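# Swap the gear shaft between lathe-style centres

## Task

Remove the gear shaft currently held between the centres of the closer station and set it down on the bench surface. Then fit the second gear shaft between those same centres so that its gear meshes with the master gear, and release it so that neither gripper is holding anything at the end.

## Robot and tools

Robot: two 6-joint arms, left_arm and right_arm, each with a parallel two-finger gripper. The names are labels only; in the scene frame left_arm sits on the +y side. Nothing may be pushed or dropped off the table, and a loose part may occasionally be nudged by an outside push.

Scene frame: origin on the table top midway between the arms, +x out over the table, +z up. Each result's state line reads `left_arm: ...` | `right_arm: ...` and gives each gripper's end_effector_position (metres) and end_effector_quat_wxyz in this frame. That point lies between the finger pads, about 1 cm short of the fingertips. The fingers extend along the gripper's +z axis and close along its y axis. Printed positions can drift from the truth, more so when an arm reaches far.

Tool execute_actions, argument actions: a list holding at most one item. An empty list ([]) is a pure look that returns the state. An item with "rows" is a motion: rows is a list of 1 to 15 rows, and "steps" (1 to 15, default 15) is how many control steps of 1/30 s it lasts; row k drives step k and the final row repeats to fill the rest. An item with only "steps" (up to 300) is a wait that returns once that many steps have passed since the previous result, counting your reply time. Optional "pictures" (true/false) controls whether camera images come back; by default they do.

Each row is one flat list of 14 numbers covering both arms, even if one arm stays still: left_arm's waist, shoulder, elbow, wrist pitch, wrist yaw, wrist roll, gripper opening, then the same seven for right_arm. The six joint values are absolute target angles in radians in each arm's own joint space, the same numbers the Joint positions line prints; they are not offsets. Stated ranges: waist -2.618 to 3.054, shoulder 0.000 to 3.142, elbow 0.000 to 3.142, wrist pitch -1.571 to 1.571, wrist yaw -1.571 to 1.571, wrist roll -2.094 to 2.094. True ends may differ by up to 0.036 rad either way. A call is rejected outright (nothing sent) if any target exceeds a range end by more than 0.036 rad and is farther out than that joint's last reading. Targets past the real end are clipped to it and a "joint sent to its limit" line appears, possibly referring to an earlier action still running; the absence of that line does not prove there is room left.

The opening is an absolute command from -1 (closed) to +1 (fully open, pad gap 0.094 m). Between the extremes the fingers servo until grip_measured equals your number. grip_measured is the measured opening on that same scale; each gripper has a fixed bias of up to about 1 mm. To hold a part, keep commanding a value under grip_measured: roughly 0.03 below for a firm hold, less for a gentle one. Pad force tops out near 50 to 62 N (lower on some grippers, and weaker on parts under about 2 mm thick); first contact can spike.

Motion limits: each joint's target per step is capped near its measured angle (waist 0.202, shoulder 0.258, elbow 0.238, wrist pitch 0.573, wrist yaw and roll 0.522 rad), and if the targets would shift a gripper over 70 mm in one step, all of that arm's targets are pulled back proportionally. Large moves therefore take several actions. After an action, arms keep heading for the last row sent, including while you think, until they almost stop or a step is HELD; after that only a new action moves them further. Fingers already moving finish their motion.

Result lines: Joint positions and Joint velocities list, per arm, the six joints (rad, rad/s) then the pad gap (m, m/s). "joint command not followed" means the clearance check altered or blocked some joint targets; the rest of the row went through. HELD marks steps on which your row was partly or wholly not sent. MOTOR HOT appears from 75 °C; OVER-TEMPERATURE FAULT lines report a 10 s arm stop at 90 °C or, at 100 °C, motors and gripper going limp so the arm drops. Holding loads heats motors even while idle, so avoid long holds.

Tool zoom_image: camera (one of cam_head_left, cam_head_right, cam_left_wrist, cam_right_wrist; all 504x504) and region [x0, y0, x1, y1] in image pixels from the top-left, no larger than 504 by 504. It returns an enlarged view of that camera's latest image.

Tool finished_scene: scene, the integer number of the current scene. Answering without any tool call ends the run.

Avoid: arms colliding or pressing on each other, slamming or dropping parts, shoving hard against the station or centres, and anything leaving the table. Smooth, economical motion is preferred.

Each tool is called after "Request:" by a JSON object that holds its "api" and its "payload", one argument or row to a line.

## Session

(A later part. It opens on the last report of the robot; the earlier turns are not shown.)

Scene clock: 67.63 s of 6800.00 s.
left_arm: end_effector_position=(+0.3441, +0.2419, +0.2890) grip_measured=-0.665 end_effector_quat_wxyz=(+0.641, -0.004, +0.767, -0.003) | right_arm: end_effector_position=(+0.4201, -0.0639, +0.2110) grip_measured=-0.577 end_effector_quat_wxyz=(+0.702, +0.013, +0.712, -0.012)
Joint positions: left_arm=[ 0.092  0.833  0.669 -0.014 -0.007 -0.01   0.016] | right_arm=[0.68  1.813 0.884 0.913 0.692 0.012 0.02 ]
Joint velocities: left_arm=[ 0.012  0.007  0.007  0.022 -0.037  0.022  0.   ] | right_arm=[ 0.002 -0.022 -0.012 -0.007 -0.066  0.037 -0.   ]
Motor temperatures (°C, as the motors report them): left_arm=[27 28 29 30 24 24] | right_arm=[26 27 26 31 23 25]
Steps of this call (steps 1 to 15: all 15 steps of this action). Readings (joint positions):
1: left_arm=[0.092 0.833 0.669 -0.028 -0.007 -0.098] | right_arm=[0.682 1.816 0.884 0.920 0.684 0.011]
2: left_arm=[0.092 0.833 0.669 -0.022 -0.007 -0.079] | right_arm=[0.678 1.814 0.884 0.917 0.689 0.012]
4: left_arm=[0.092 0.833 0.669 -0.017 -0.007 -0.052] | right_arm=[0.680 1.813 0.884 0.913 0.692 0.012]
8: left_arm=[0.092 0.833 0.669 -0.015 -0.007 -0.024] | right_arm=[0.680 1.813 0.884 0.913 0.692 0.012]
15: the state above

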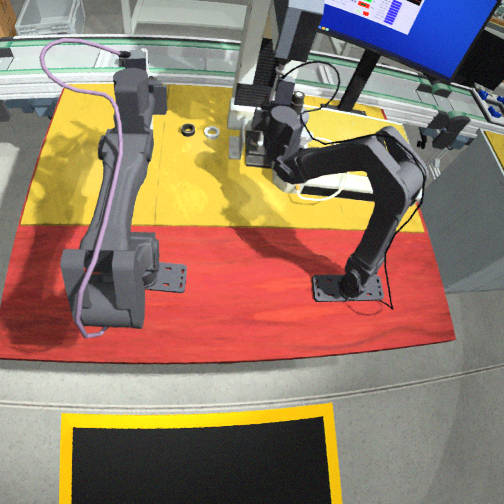

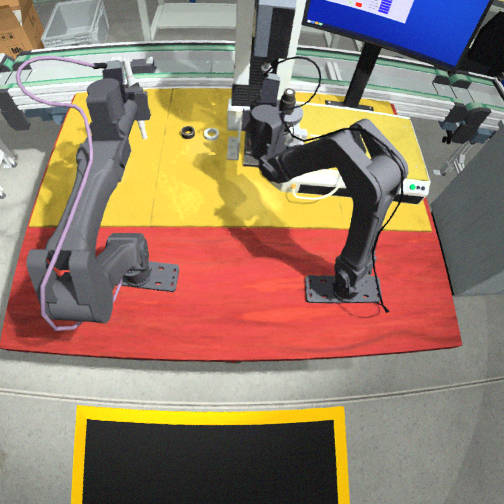

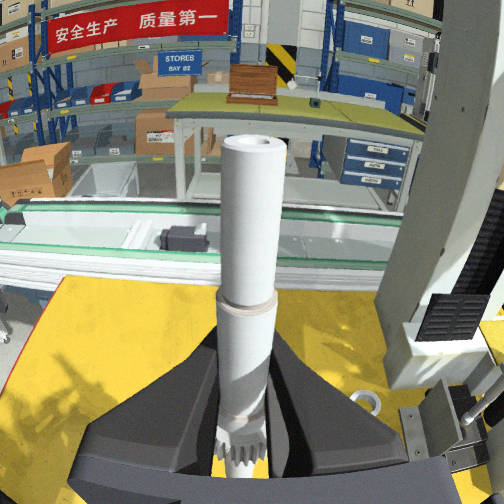

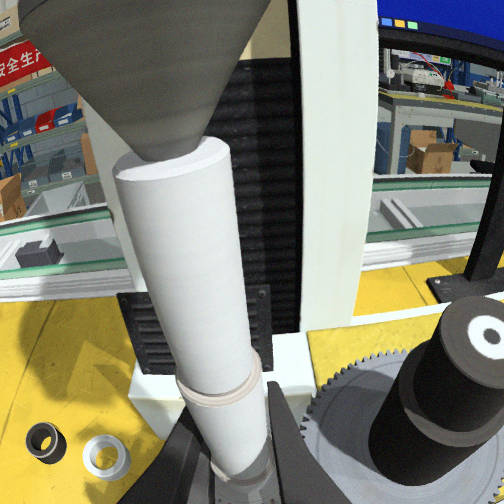

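Request:
{"api": "execute_actions", "payload": {
  "actions": [
    {"rows":[[0.09,0.8,0.7,0.1,0,0,-0.7,0.73,1.76,0.785,0.99,0.70,0,-0.2]]}
  ],
  "pictures": false
}}

Request:
{"api": "execute_actions", "payload": {
  "actions": [
    {"rows":[[0.09,0.8,0.7,0.1,0,0,-0.7,0.73,1.76,0.785,0.99,0.70,0,-0.72]]}
  ]
}}

Request:
{"api": "execute_actions", "payload": {
  "actions": [
    {"rows":[[0.09,0.8,0.7,0.1,0,0,-0.7,0.725,1.71,0.85,1.08,0.70,0,-0.72]]}
  ]
}}

Scene clock: 75.47 s of 6800.00 s.
left_arm: end_effector_position=(+0.3441, +0.2419, +0.2890) grip_measured=-0.665 end_effector_quat_wxyz=(+0.641, -0.002, +0.767, -0.001) | right_arm: end_effector_position=(+0.3983, -0.0564, +0.2033) grip_measured=-0.202 end_effector_quat_wxyz=(+0.703, -0.002, +0.711, +0.001)
Joint positions: left_arm=[ 0.092  0.833  0.669 -0.014 -0.007 -0.006  0.016] | right_arm=[0.722 1.783 0.8   0.969 0.697 0.007 0.038]
Joint velocities: left_arm=[-0.002 -0.012 -0.007 -0.081 -0.022  0.051  0.001] | right_arm=[-0.002 -0.007 -0.007 -0.051  0.081 -0.081  0.001]
Motor temperatures (°C, as the motors report them): left_arm=[27 28 31 35 24 24] | right_arm=[26 27 26 31 24 25]
Steps of this call (steps 1 to 15: the robot went on to your last target; steps 16 to 90: nothing new was sent; then 4.33 s passed at rest; steps 91 to 105: all 15 steps of this action). Readings (joint positions):
91: left_arm=[0.092 0.833 0.669 -0.014 -0.007 -0.006] | right_arm=[0.685 1.809 0.873 0.923 0.688 0.014]
92: left_arm=[0.092 0.833 0.669 -0.014 -0.007 -0.006] | right_arm=[0.697 1.799 0.849 0.936 0.688 0.012]
94: left_arm=[0.092 0.833 0.669 -0.014 -0.007 -0.006] | right_arm=[0.718 1.785 0.812 0.951 0.695 0.010]
98: left_arm=[0.092 0.833 0.669 -0.014 -0.007 -0.006] | right_arm=[0.722 1.783 0.800 0.963 0.697 0.008]
105: the state above

Scene clock: 75.97 s of 6800.00 s.
left_arm: end_effector_position=(+0.3441, +0.2419, +0.2890) grip_measured=-0.665 end_effector_quat_wxyz=(+0.641, -0.002, +0.767, -0.001) | right_arm: end_effector_position=(+0.3986, -0.0632, +0.2034) grip_measured=-0.595 end_effector_quat_wxyz=(+0.704, +0.008, +0.710, -0.010)
Joint positions: left_arm=[ 0.092  0.833  0.669 -0.014 -0.007 -0.006  0.016] | right_arm=[0.718 1.781 0.797 0.972 0.722 0.006 0.019]
Joint velocities: left_arm=[-0.012  0.046  0.002  0.007  0.007 -0.022  0.   ] | right_arm=[-0.002 -0.037 -0.007  0.037 -0.007  0.051 -0.001]
Motor temperatures (°C, as the motors report them): left_arm=[27 28 31 35 24 24] | right_arm=[26 27 26 31 24 25]
Steps of this call (steps 1 to 15: all 15 steps of this action). Readings (joint positions):
1: left_arm=[0.092 0.833 0.669 -0.014 -0.007 -0.006] | right_arm=[0.722 1.783 0.800 0.970 0.707 0.006]
2: left_arm=[0.092 0.833 0.669 -0.014 -0.007 -0.006] | right_arm=[0.718 1.782 0.797 0.972 0.722 0.006]
4: left_arm=[0.092 0.833 0.669 -0.014 -0.007 -0.006] | right_arm=[0.718 1.781 0.797 0.972 0.722 0.006]
8: left_arm=[0.092 0.833 0.669 -0.014 -0.007 -0.006] | right_arm=[0.718 1.781 0.797 0.972 0.722 0.006]
15: the state above

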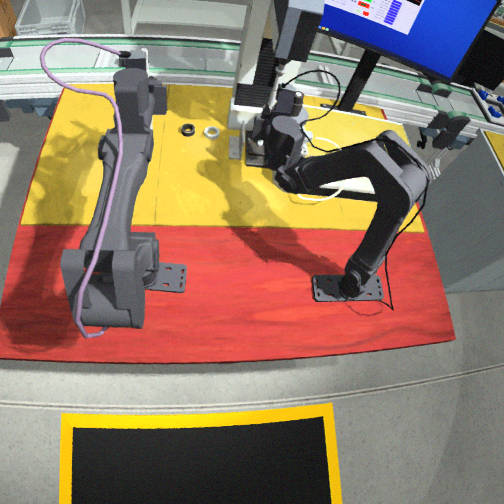

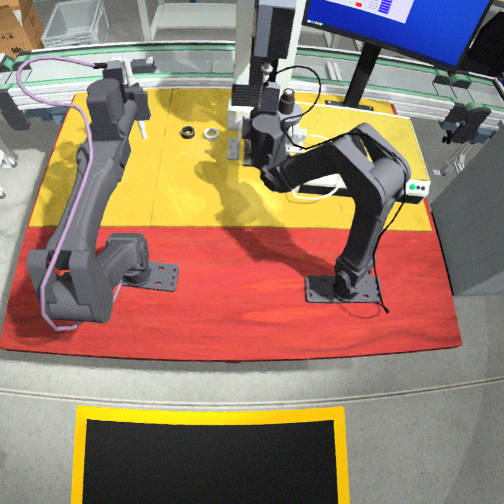

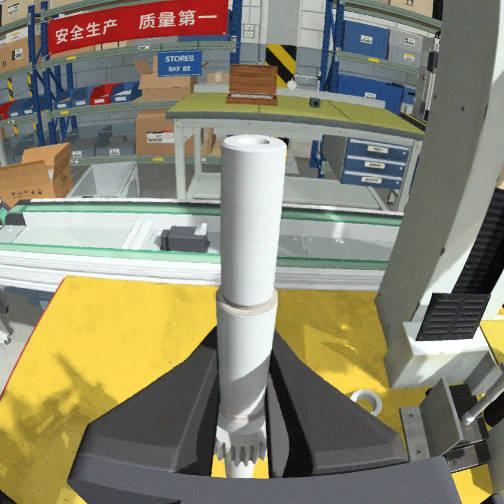

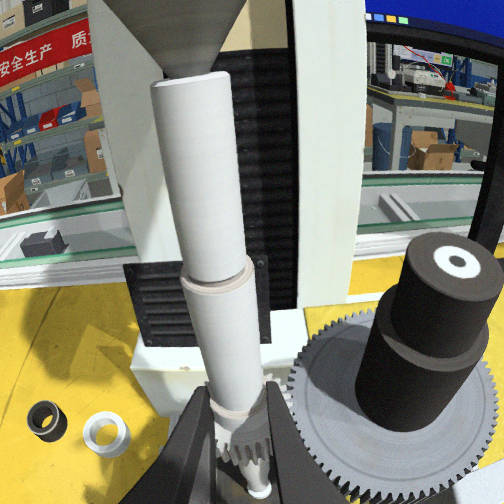

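Scene clock: 76.47 s of 6800.00 s.
left_arm: end_effector_position=(+0.3441, +0.2419, +0.2890) grip_measured=-0.665 end_effector_quat_wxyz=(+0.641, -0.002, +0.767, -0.001) | right_arm: end_effector_position=(+0.3984, -0.0630, +0.2054) grip_measured=-0.595 end_effector_quat_wxyz=(+0.705, +0.008, +0.709, -0.008)
Joint positions: left_arm=[ 0.092  0.833  0.669 -0.014 -0.007 -0.006  0.016] | right_arm=[0.717 1.776 0.797 0.97  0.718 0.006 0.019]
Joint velocities: left_arm=[-0.007  0.007 -0.027  0.022 -0.022  0.007 -0.001] | right_arm=[-0.007  0.002 -0.017 -0.007 -0.007 -0.037  0.001]
Motor temperatures (°C, as the motors report them): left_arm=[27 28 31 35 24 24] | right_arm=[26 27 26 32 24 25]
Steps of this call (steps 1 to 15: all 15 steps of this action). Readings (joint positions):
1: left_arm=[0.092 0.833 0.669 -0.014 -0.007 -0.006] | right_arm=[0.718 1.778 0.797 0.974 0.721 0.006]
2: left_arm=[0.092 0.833 0.669 -0.014 -0.007 -0.006] | right_arm=[0.717 1.776 0.797 0.972 0.718 0.006]
4: left_arm=[0.092 0.833 0.669 -0.014 -0.007 -0.006] | right_arm=[0.717 1.776 0.797 0.971 0.718 0.006]
8: left_arm=[0.092 0.833 0.669 -0.014 -0.007 -0.006] | right_arm=[0.717 1.776 0.797 0.970 0.718 0.006]
15: the state above

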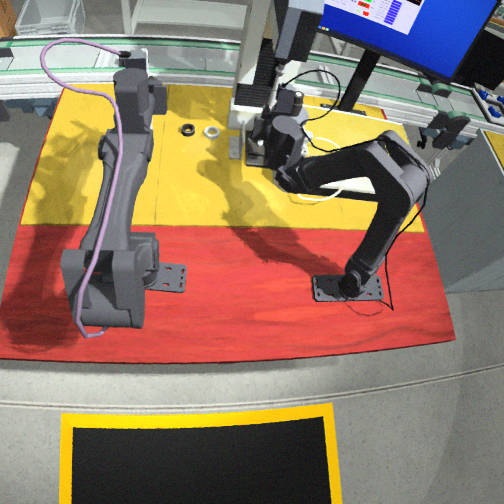

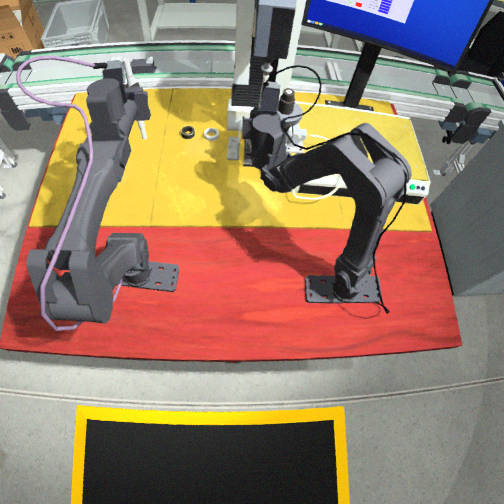

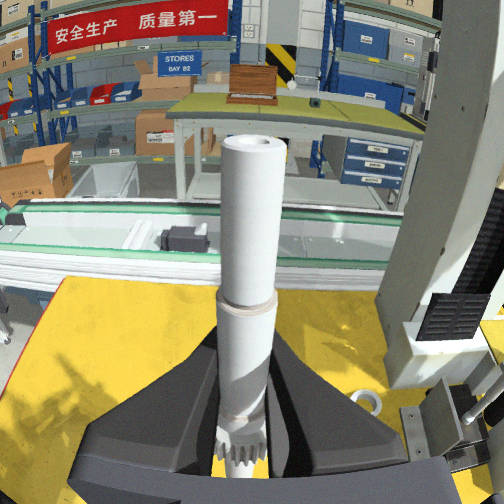

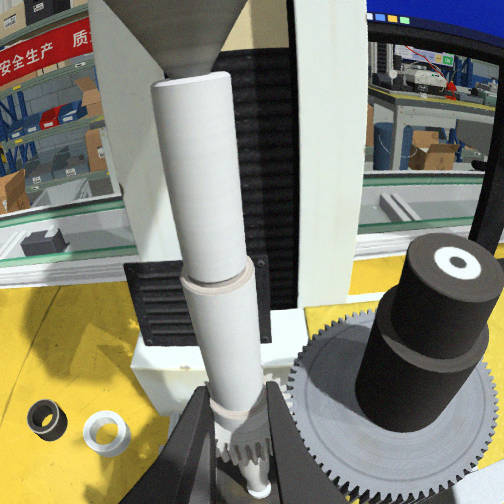

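Request:
{"api": "execute_actions", "payload": {
  "actions": [
    {"rows":[[0.09,0.8,0.7,-1.2,0,0,-0.7,0.72,1.67,0.86,0.97,0.71,0,-0.72]]}
  ]
}}

Request:
{"api": "zoom_image", "payload": {
  "camera": "cam_head_right",
  "region": [380,160,450,220]
}}

Request:
{"api": "zoom_image", "payload": {
  "camera": "cam_head_left",
  "region": [210,0,350,170]
}}

Scene clock: 81.47 s of 6800.00 s.
left_arm: end_effector_position=(+0.1758, +0.2430, +0.1024) grip_measured=-0.665 end_effector_quat_wxyz=(+0.160, -0.000, +0.987, +0.002) | right_arm: end_effector_position=(+0.3929, -0.0634, +0.2362) grip_measured=-0.718 end_effector_quat_wxyz=(+0.715, +0.016, +0.699, +0.002)
Joint positions: left_arm=[ 0.092  0.825  0.686 -1.11  -0.007 -0.006  0.016] | right_arm=[0.726 1.697 0.818 0.91  0.725 0.006 0.013]
Joint velocities: left_arm=[-0.007  0.002 -0.007 -0.007 -0.081  0.037  0.   ] | right_arm=[-0.002 -0.115  0.09   0.271 -0.007 -0.037  0.   ]
Motor temperatures (°C, as the motors report them): left_arm=[27 28 31 37 24 24] | right_arm=[26 28 27 34 23 25]
Steps of this call (steps 1 to 15: the robot went on to your last target; steps 16 to 90: nothing new was sent; then 1.50 s passed at rest; steps 91 to 105: all 15 steps of this action). Readings (joint positions):
91: left_arm=[0.092 0.832 0.676 -0.066 -0.007 -0.006] | right_arm=[0.716 1.770 0.798 0.958 0.717 0.006]
92: left_arm=[0.092 0.828 0.686 -0.146 -0.007 -0.006] | right_arm=[0.715 1.761 0.800 0.933 0.710 0.007]
94: left_arm=[0.092 0.825 0.686 -0.323 -0.007 -0.006] | right_arm=[0.713 1.748 0.804 0.901 0.702 0.007]
98: left_arm=[0.092 0.825 0.686 -0.714 -0.007 -0.006] | right_arm=[0.713 1.735 0.805 0.875 0.700 0.007]
105: the state above

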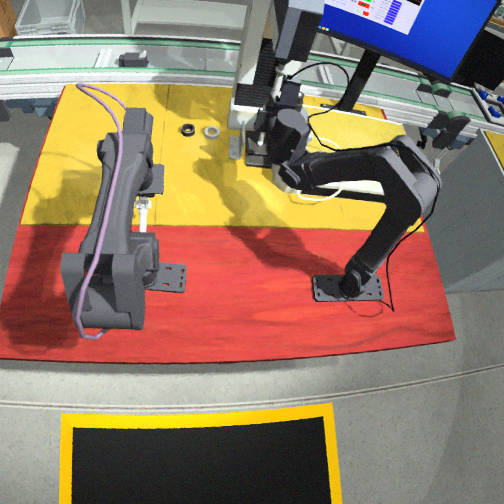

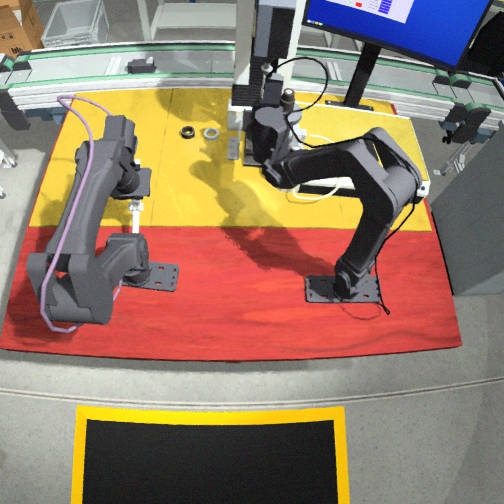

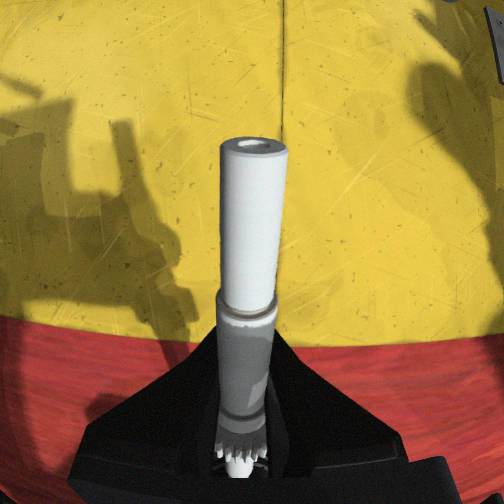

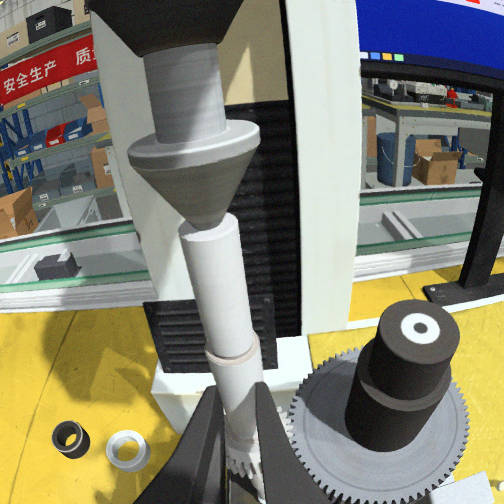

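Region (380, 160, 450, 220) of cam_head_right's 504x504 image, scaled by 7.200, with more detail than that image has; it fills the top 432 rows of this view, and the rest is white.

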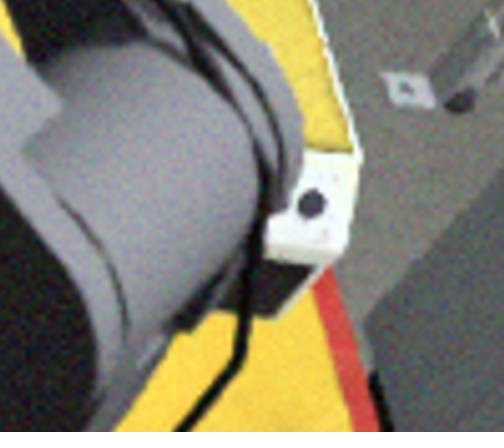

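Region (210, 0, 350, 170) of cam_head_left's 504x504 image, scaled by 2.965, with more detail than that image has; it fills the left 415 columns of this view, and the rest is white.

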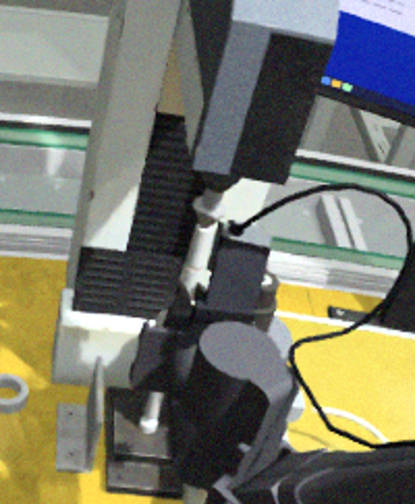

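Request:
{"api": "execute_actions", "payload": {
  "actions": [
    {"rows":[[0.09,0.9,0.9,-1.0,0,0,-0.7,0.69,1.83,0.85,1.07,0.69,0,-0.2]]}
  ],
  "pictures": false
}}

Request:
{"api": "execute_actions", "payload": {
  "actions": [
    {"rows":[[0.09,0.9,0.9,-1.0,0,0,-0.7,0.69,1.83,0.85,1.07,0.69,0,-0.8]]}
  ]
}}

Request:
{"api": "execute_actions", "payload": {
  "actions": [
    {"rows":[[0.09,0.9,0.9,-1.0,0,0,-0.7,0.70,1.77,0.86,1.27,0.69,0,-0.8]]}
  ]
}}

Scene clock: 87.40 s of 6800.00 s.
left_arm: end_effector_position=(+0.2318, +0.2426, +0.1641) grip_measured=-0.665 end_effector_quat_wxyz=(+0.260, -0.001, +0.966, +0.002) | right_arm: end_effector_position=(+0.4102, -0.0597, +0.2140) grip_measured=-0.202 end_effector_quat_wxyz=(+0.723, +0.019, +0.690, +0.007)
Joint positions: left_arm=[ 0.092  0.897  0.873 -1.02  -0.007 -0.006  0.016] | right_arm=[ 0.7    1.828  0.835  1.052  0.696 -0.001  0.037]
Joint velocities: left_arm=[-0.002  0.002 -0.002 -0.095 -0.037 -0.007 -0.   ] | right_arm=[-0.002  0.012 -0.017  0.037  0.022  0.081 -0.001]
Motor temperatures (°C, as the motors report them): left_arm=[27 28 31 35 24 24] | right_arm=[26 28 27 34 23 25]
Steps of this call (steps 1 to 30: the robot went on to your last target; steps 31 to 90: nothing new was sent; then 2.43 s passed at rest; steps 91 to 105: all 15 steps of this action). Readings (joint positions):
91: left_arm=[0.092 0.835 0.705 -1.114 -0.007 -0.006] | right_arm=[0.724 1.707 0.823 0.973 0.723 0.006]
92: left_arm=[0.092 0.858 0.741 -1.125 -0.007 -0.006] | right_arm=[0.718 1.735 0.831 1.005 0.719 0.006]
94: left_arm=[0.092 0.892 0.815 -1.099 -0.007 -0.006] | right_arm=[0.704 1.794 0.835 1.029 0.712 0.006]
98: left_arm=[0.092 0.897 0.873 -1.023 -0.007 -0.006] | right_arm=[0.701 1.828 0.835 1.051 0.696 -0.001]
105: the state above

Scene clock: 87.90 s of 6800.00 s.
left_arm: end_effector_position=(+0.2318, +0.2426, +0.1641) grip_measured=-0.665 end_effector_quat_wxyz=(+0.260, -0.001, +0.966, +0.002) | right_arm: end_effector_position=(+0.4108, -0.0647, +0.2141) grip_measured=-0.599 end_effector_quat_wxyz=(+0.723, +0.027, +0.690, -0.001)
Joint positions: left_arm=[ 0.092  0.897  0.873 -1.02  -0.007 -0.006  0.016] | right_arm=[ 0.697  1.828  0.835  1.053  0.715 -0.001  0.019]
Joint velocities: left_arm=[ 0.017 -0.017  0.002 -0.022  0.066 -0.022  0.   ] | right_arm=[-0.012 -0.022 -0.002  0.007  0.007  0.022  0.001]
Motor temperatures (°C, as the motors report them): left_arm=[27 28 31 35 24 24] | right_arm=[26 28 27 34 23 25]
Steps of this call (steps 1 to 15: all 15 steps of this action). Readings (joint positions):
1: left_arm=[0.092 0.897 0.873 -1.020 -0.007 -0.006] | right_arm=[0.700 1.828 0.835 1.052 0.696 -0.001]
2: left_arm=[0.092 0.897 0.873 -1.020 -0.007 -0.006] | right_arm=[0.697 1.828 0.835 1.053 0.712 -0.001]
4: left_arm=[0.092 0.897 0.873 -1.020 -0.007 -0.006] | right_arm=[0.697 1.828 0.835 1.053 0.715 -0.001]
8: left_arm=[0.092 0.897 0.873 -1.020 -0.007 -0.006] | right_arm=[0.697 1.828 0.835 1.053 0.715 -0.001]
15: the state above

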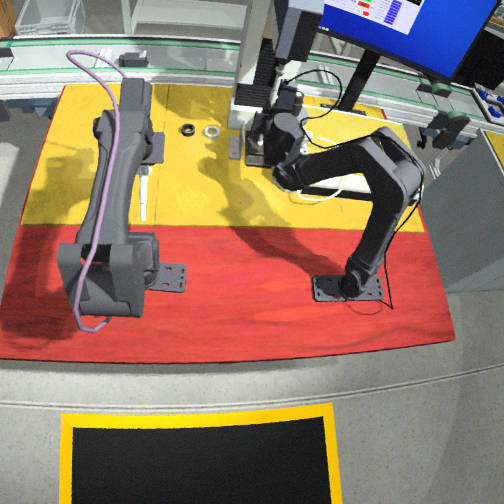

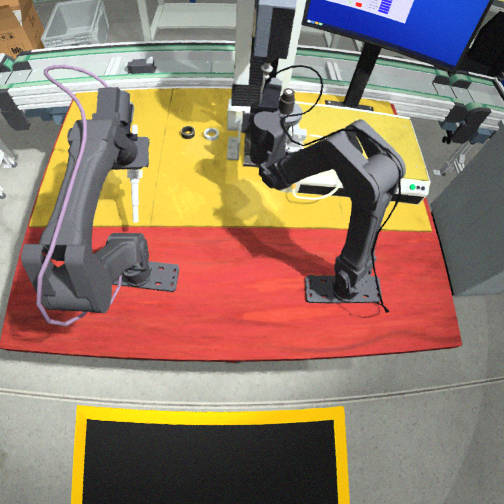

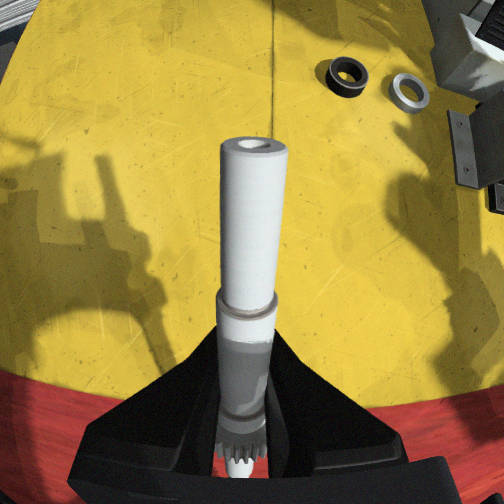

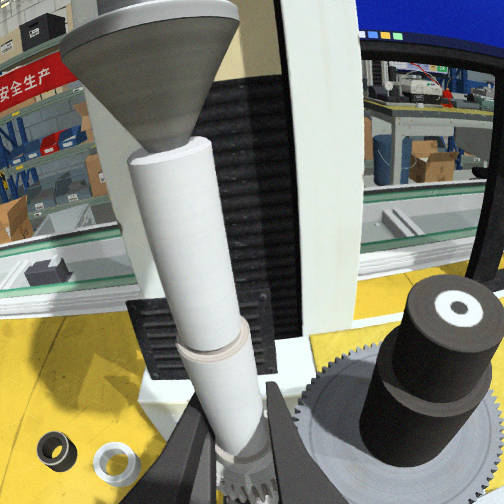

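Scene clock: 88.40 s of 6800.00 s.
left_arm: end_effector_position=(+0.2318, +0.2426, +0.1641) grip_measured=-0.665 end_effector_quat_wxyz=(+0.260, -0.001, +0.966, +0.002) | right_arm: end_effector_position=(+0.4105, -0.0645, +0.2175) grip_measured=-0.599 end_effector_quat_wxyz=(+0.727, +0.030, +0.686, +0.003)
Joint positions: left_arm=[ 0.092  0.897  0.873 -1.02  -0.007 -0.006  0.016] | right_arm=[ 0.697  1.826  0.835  1.066  0.713 -0.002  0.019]
Joint velocities: left_arm=[ 0.012  0.002 -0.012  0.007  0.051 -0.037  0.001] | right_arm=[-0.012  0.007  0.007  0.007 -0.022 -0.066  0.   ]
Motor temperatures (°C, as the motors report them): left_arm=[27 28 31 35 24 24] | right_arm=[26 28 27 34 23 25]
Steps of this call (steps 1 to 15: all 15 steps of this action). Readings (joint positions):
1: left_arm=[0.092 0.897 0.873 -1.020 -0.007 -0.006] | right_arm=[0.697 1.826 0.835 1.064 0.714 -0.001]
2: left_arm=[0.092 0.897 0.873 -1.020 -0.007 -0.006] | right_arm=[0.697 1.826 0.835 1.066 0.713 -0.001]
4: left_arm=[0.092 0.897 0.873 -1.020 -0.007 -0.006] | right_arm=[0.697 1.826 0.835 1.066 0.713 -0.002]
8: left_arm=[0.092 0.897 0.873 -1.020 -0.007 -0.006] | right_arm=[0.697 1.826 0.835 1.066 0.713 -0.002]
15: the state above

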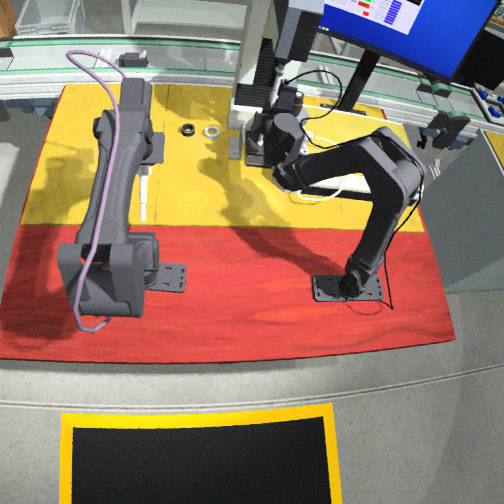

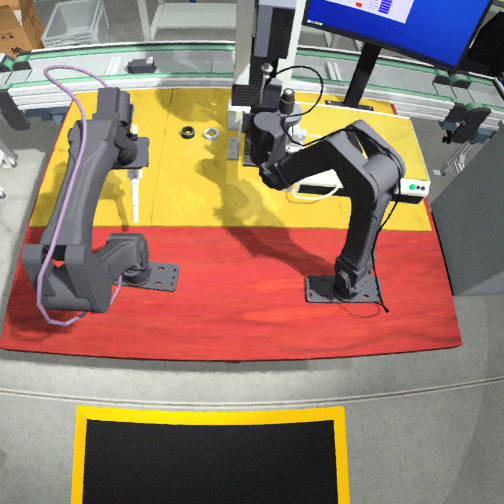

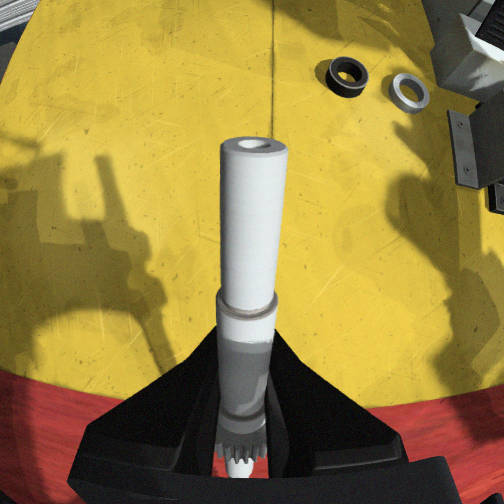

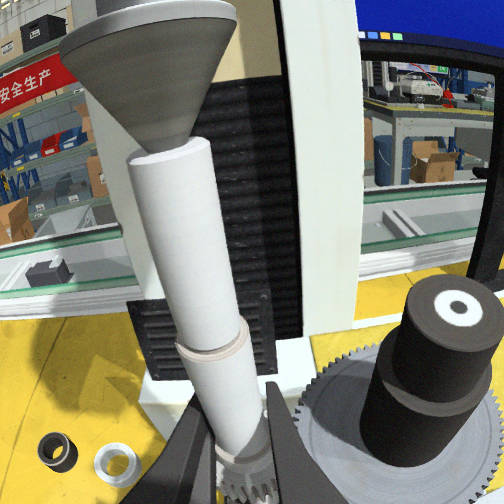

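Request:
{"api": "execute_actions", "payload": {
  "actions": [
    {"rows":[[0.09,0.9,0.9,-1.0,0,0,-0.7,0.69,1.80,0.85,1.01,0.71,-0.15,-0.4]]}
  ],
  "pictures": false
}}

Request:
{"api": "execute_actions", "payload": {
  "actions": [
    {"rows":[[0.09,0.9,0.9,-1.0,0,0,-0.7,0.69,1.80,0.85,1.01,0.71,-0.15,-0.8]]}
  ],
  "pictures": false
}}

Request:
{"api": "execute_actions", "payload": {
  "actions": [
    {"rows":[[0.09,0.9,0.9,-1.0,0,0,-0.7,0.70,1.73,0.90,1.07,0.71,-0.15,-0.8]]}
  ]
}}

Scene clock: 93.57 s of 6800.00 s.
left_arm: end_effector_position=(+0.2318, +0.2426, +0.1641) grip_measured=-0.665 end_effector_quat_wxyz=(+0.260, -0.001, +0.966, +0.002) | right_arm: end_effector_position=(+0.4105, -0.0644, +0.2108) grip_measured=-0.402 end_effector_quat_wxyz=(+0.715, -0.026, +0.696, -0.054)
Joint positions: left_arm=[ 0.092  0.897  0.873 -1.02  -0.007 -0.006  0.016] | right_arm=[ 0.697  1.822  0.834  1.026  0.713 -0.139  0.028]
Joint velocities: left_arm=[ 0.007 -0.002  0.007  0.022 -0.007 -0.007 -0.001] | right_arm=[-0.002 -0.017 -0.002 -0.007 -0.007 -0.066  0.   ]
Motor temperatures (°C, as the motors report them): left_arm=[27 28 31 34 24 24] | right_arm=[26 29 26 38 23 25]
Steps of this call (steps 1 to 15: the robot went on to your last target; steps 16 to 90: nothing new was sent; then 1.67 s passed at rest; steps 91 to 105: all 15 steps of this action). Readings (joint positions):
91: left_arm=[0.092 0.897 0.873 -1.020 -0.007 -0.006] | right_arm=[0.697 1.827 0.834 1.054 0.713 -0.023]
92: left_arm=[0.092 0.897 0.873 -1.020 -0.007 -0.006] | right_arm=[0.697 1.824 0.834 1.050 0.713 -0.048]
94: left_arm=[0.092 0.897 0.873 -1.020 -0.007 -0.006] | right_arm=[0.697 1.822 0.834 1.042 0.713 -0.082]
98: left_arm=[0.092 0.897 0.873 -1.020 -0.007 -0.006] | right_arm=[0.697 1.822 0.834 1.028 0.713 -0.119]
105: the state above

Scene clock: 94.07 s of 6800.00 s.
left_arm: end_effector_position=(+0.2318, +0.2426, +0.1641) grip_measured=-0.665 end_effector_quat_wxyz=(+0.260, -0.001, +0.966, +0.002) | right_arm: end_effector_position=(+0.4106, -0.0631, +0.2106) grip_measured=-0.579 end_effector_quat_wxyz=(+0.715, -0.023, +0.697, -0.046)
Joint positions: left_arm=[ 0.092  0.897  0.873 -1.02  -0.007 -0.006  0.016] | right_arm=[ 0.697  1.822  0.835  1.023  0.706 -0.12   0.02 ]
Joint velocities: left_arm=[-0.002 -0.007 -0.002 -0.037 -0.022 -0.022 -0.001] | right_arm=[ 0.002 -0.002 -0.007  0.051  0.007 -0.007 -0.001]
Motor temperatures (°C, as the motors report them): left_arm=[27 28 31 34 24 24] | right_arm=[26 29 26 38 23 25]
Steps of this call (steps 1 to 15: all 15 steps of this action). Readings (joint positions):
1: left_arm=[0.092 0.897 0.873 -1.020 -0.007 -0.006] | right_arm=[0.697 1.822 0.834 1.025 0.707 -0.139]
2: left_arm=[0.092 0.897 0.873 -1.020 -0.007 -0.006] | right_arm=[0.697 1.822 0.835 1.025 0.706 -0.125]
4: left_arm=[0.092 0.897 0.873 -1.020 -0.007 -0.006] | right_arm=[0.697 1.822 0.835 1.023 0.706 -0.121]
8: left_arm=[0.092 0.897 0.873 -1.020 -0.007 -0.006] | right_arm=[0.697 1.822 0.835 1.023 0.706 -0.120]
15: the state above

Scene clock: 94.57 s of 6800.00 s.
left_arm: end_effector_position=(+0.2318, +0.2426, +0.1641) grip_measured=-0.665 end_effector_quat_wxyz=(+0.260, -0.001, +0.966, +0.002) | right_arm: end_effector_position=(+0.4105, -0.0629, +0.2130) grip_measured=-0.579 end_effector_quat_wxyz=(+0.710, -0.024, +0.702, -0.043)
Joint positions: left_arm=[ 0.092  0.897  0.873 -1.02  -0.007 -0.006  0.016] | right_arm=[ 0.697  1.801  0.843  0.975  0.702 -0.106  0.02 ]
Joint velocities: left_arm=[-0.002  0.007 -0.002 -0.095  0.037  0.007 -0.   ] | right_arm=[ 0.007 -0.017  0.012  0.051 -0.022 -0.007 -0.001]
Motor temperatures (°C, as the motors report them): left_arm=[27 28 31 34 24 24] | right_arm=[26 29 27 38 23 25]
Steps of this call (steps 1 to 15: all 15 steps of this action). Readings (joint positions):
1: left_arm=[0.092 0.897 0.873 -1.020 -0.007 -0.006] | right_arm=[0.697 1.816 0.837 1.019 0.705 -0.119]
2: left_arm=[0.092 0.897 0.873 -1.020 -0.007 -0.006] | right_arm=[0.697 1.810 0.839 1.005 0.703 -0.116]
4: left_arm=[0.092 0.897 0.873 -1.020 -0.007 -0.006] | right_arm=[0.697 1.805 0.841 0.988 0.702 -0.111]
8: left_arm=[0.092 0.897 0.873 -1.020 -0.007 -0.006] | right_arm=[0.697 1.802 0.842 0.978 0.702 -0.107]
15: the state above

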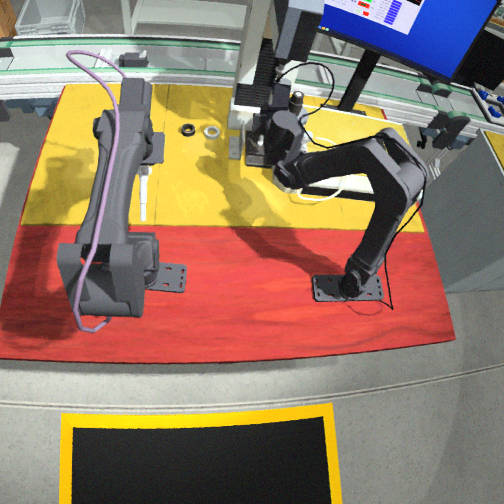

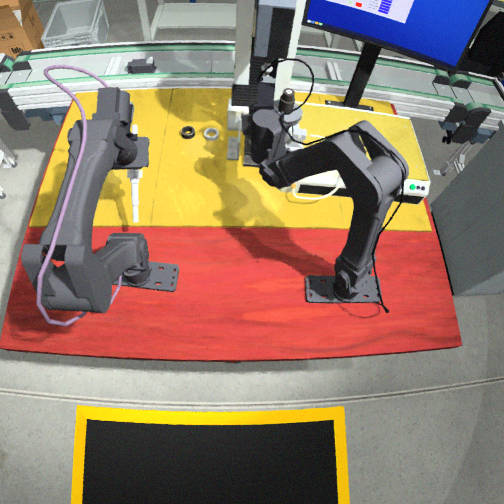

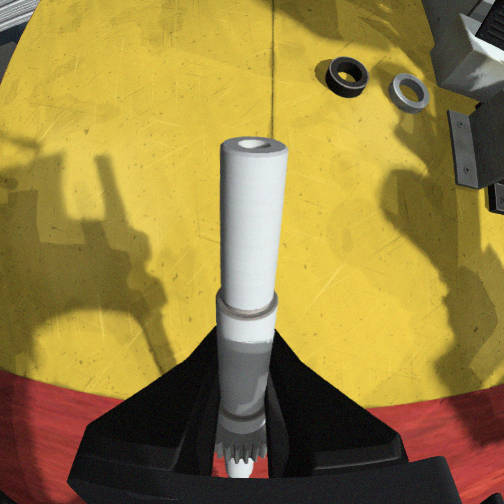

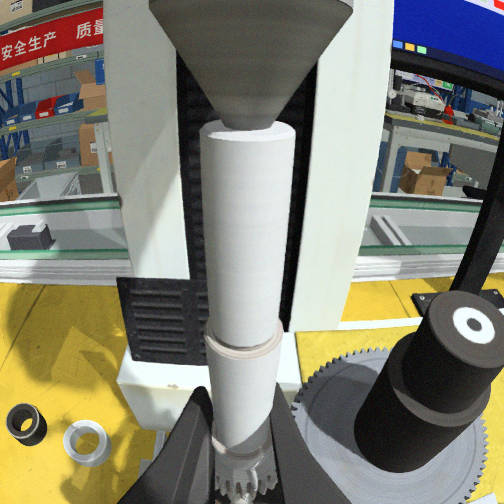

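Request:
{"api": "execute_actions", "payload": {
  "actions": [
    {"rows":[[0.09,0.9,0.9,-1.0,0,0,-0.7,0.78,1.70,0.77,1.13,0.74,-0.11,-0.8]]}
  ]
}}

Scene clock: 98.27 s of 6800.00 s.
left_arm: end_effector_position=(+0.2318, +0.2426, +0.1641) grip_measured=-0.665 end_effector_quat_wxyz=(+0.260, -0.001, +0.966, +0.002) | right_arm: end_effector_position=(+0.4008, -0.0629, +0.2160) grip_measured=-0.657 end_effector_quat_wxyz=(+0.717, -0.009, +0.697, -0.022)
Joint positions: left_arm=[ 0.092  0.897  0.873 -1.02  -0.007 -0.006  0.016] | right_arm=[ 0.711  1.777  0.805  1.01   0.706 -0.067  0.016]
Joint velocities: left_arm=[-0.002  0.002 -0.002 -0.037  0.081 -0.066 -0.   ] | right_arm=[-0.017  0.012 -0.012  0.037  0.007  0.022  0.   ]
Motor temperatures (°C, as the motors report them): left_arm=[27 27 31 34 24 24] | right_arm=[26 30 27 38 23 26]
Steps of this call (steps 1 to 15: the robot went on to your last target; steps 16 to 90: nothing new was sent; then 0.20 s passed at rest; steps 91 to 105: all 15 steps of this action). Readings (joint positions):
91: left_arm=[0.092 0.897 0.873 -1.020 -0.007 -0.006] | right_arm=[0.701 1.798 0.835 0.980 0.701 -0.099]
92: left_arm=[0.092 0.897 0.873 -1.020 -0.007 -0.006] | right_arm=[0.703 1.792 0.825 0.990 0.700 -0.092]
94: left_arm=[0.092 0.897 0.873 -1.020 -0.007 -0.006] | right_arm=[0.707 1.784 0.812 1.002 0.700 -0.073]
98: left_arm=[0.092 0.897 0.873 -1.020 -0.007 -0.006] | right_arm=[0.711 1.777 0.805 1.010 0.706 -0.067]
105: the state above

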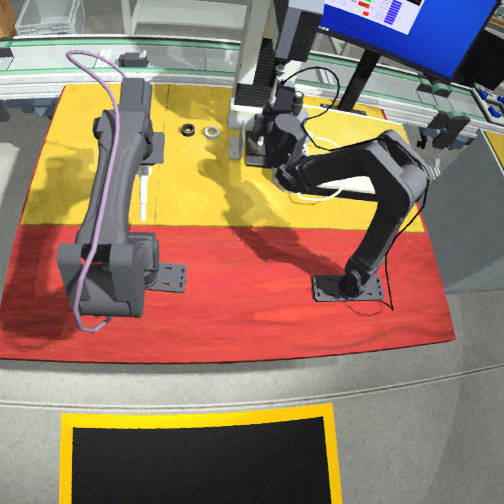

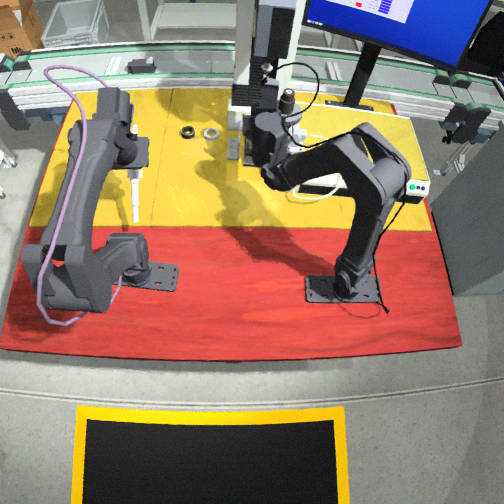

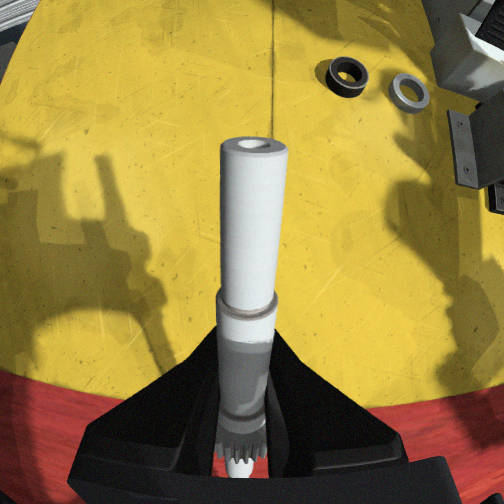

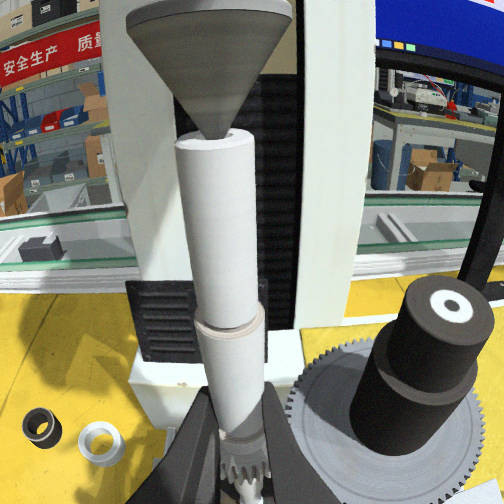

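Request:
{"api": "execute_actions", "payload": {
  "actions": [
    {"rows":[[0.09,0.9,0.9,-1.0,0,0,-0.7,0.84,1.66,0.69,1.13,0.70,-0.11,-0.8]]}
  ]
}}

Scene clock: 100.87 s of 6800.00 s.
left_arm: end_effector_position=(+0.2318, +0.2426, +0.1641) grip_measured=-0.665 end_effector_quat_wxyz=(+0.260, -0.001, +0.966, +0.002) | right_arm: end_effector_position=(+0.3495, -0.0253, +0.2073) grip_measured=-0.661 end_effector_quat_wxyz=(+0.712, -0.077, +0.698, +0.012)
Joint positions: left_arm=[ 0.092  0.897  0.873 -1.02  -0.007 -0.006  0.016] | right_arm=[ 0.846  1.699  0.682  1.034  0.697 -0.104  0.016]
Joint velocities: left_arm=[-0.017 -0.012  0.002  0.022  0.007 -0.022  0.   ] | right_arm=[ 0.002 -0.002 -0.007 -0.007 -0.051 -0.007 -0.   ]
Motor temperatures (°C, as the motors report them): left_arm=[27 27 32 34 24 24] | right_arm=[26 30 26 39 23 26]
Steps of this call (steps 1 to 15: the robot went on to your last target; steps 16 to 63: nothing new was sent; steps 64 to 78: all 15 steps of this action). Readings (joint positions):
64: left_arm=[0.092 0.897 0.873 -1.020 -0.007 -0.006] | right_arm=[0.714 1.773 0.796 1.013 0.702 -0.067]
65: left_arm=[0.092 0.897 0.873 -1.020 -0.007 -0.006] | right_arm=[0.724 1.759 0.774 1.022 0.699 -0.068]
67: left_arm=[0.092 0.897 0.873 -1.020 -0.007 -0.006] | right_arm=[0.784 1.717 0.714 1.034 0.708 -0.084]
71: left_arm=[0.092 0.897 0.873 -1.020 -0.007 -0.006] | right_arm=[0.844 1.699 0.685 1.034 0.703 -0.104]
78: the state above

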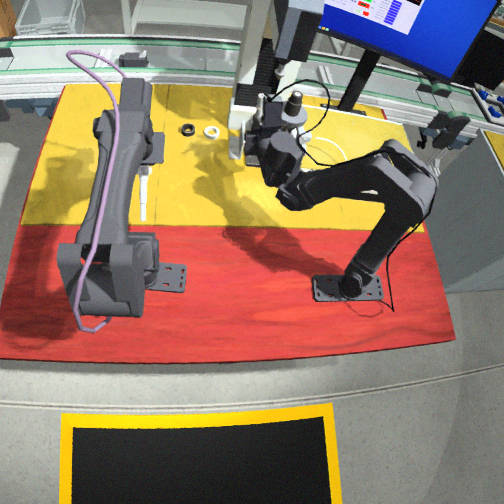

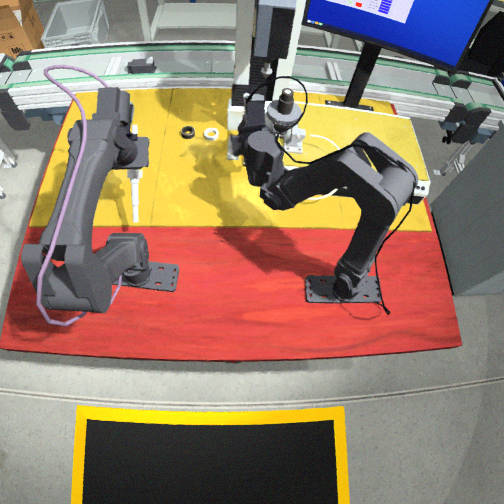

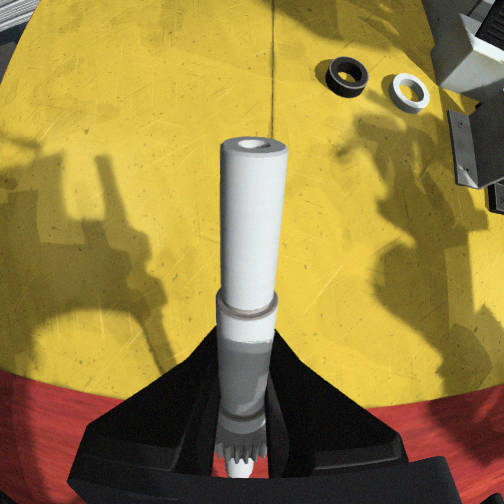

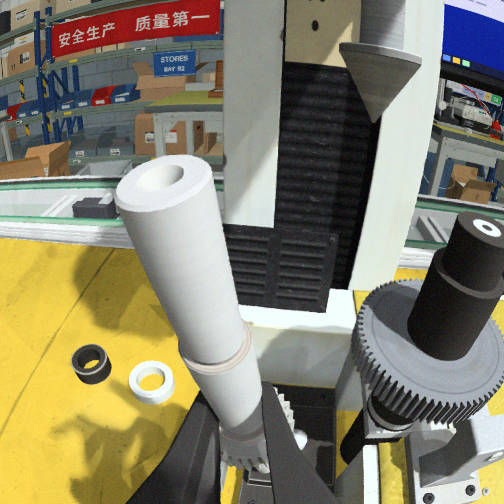

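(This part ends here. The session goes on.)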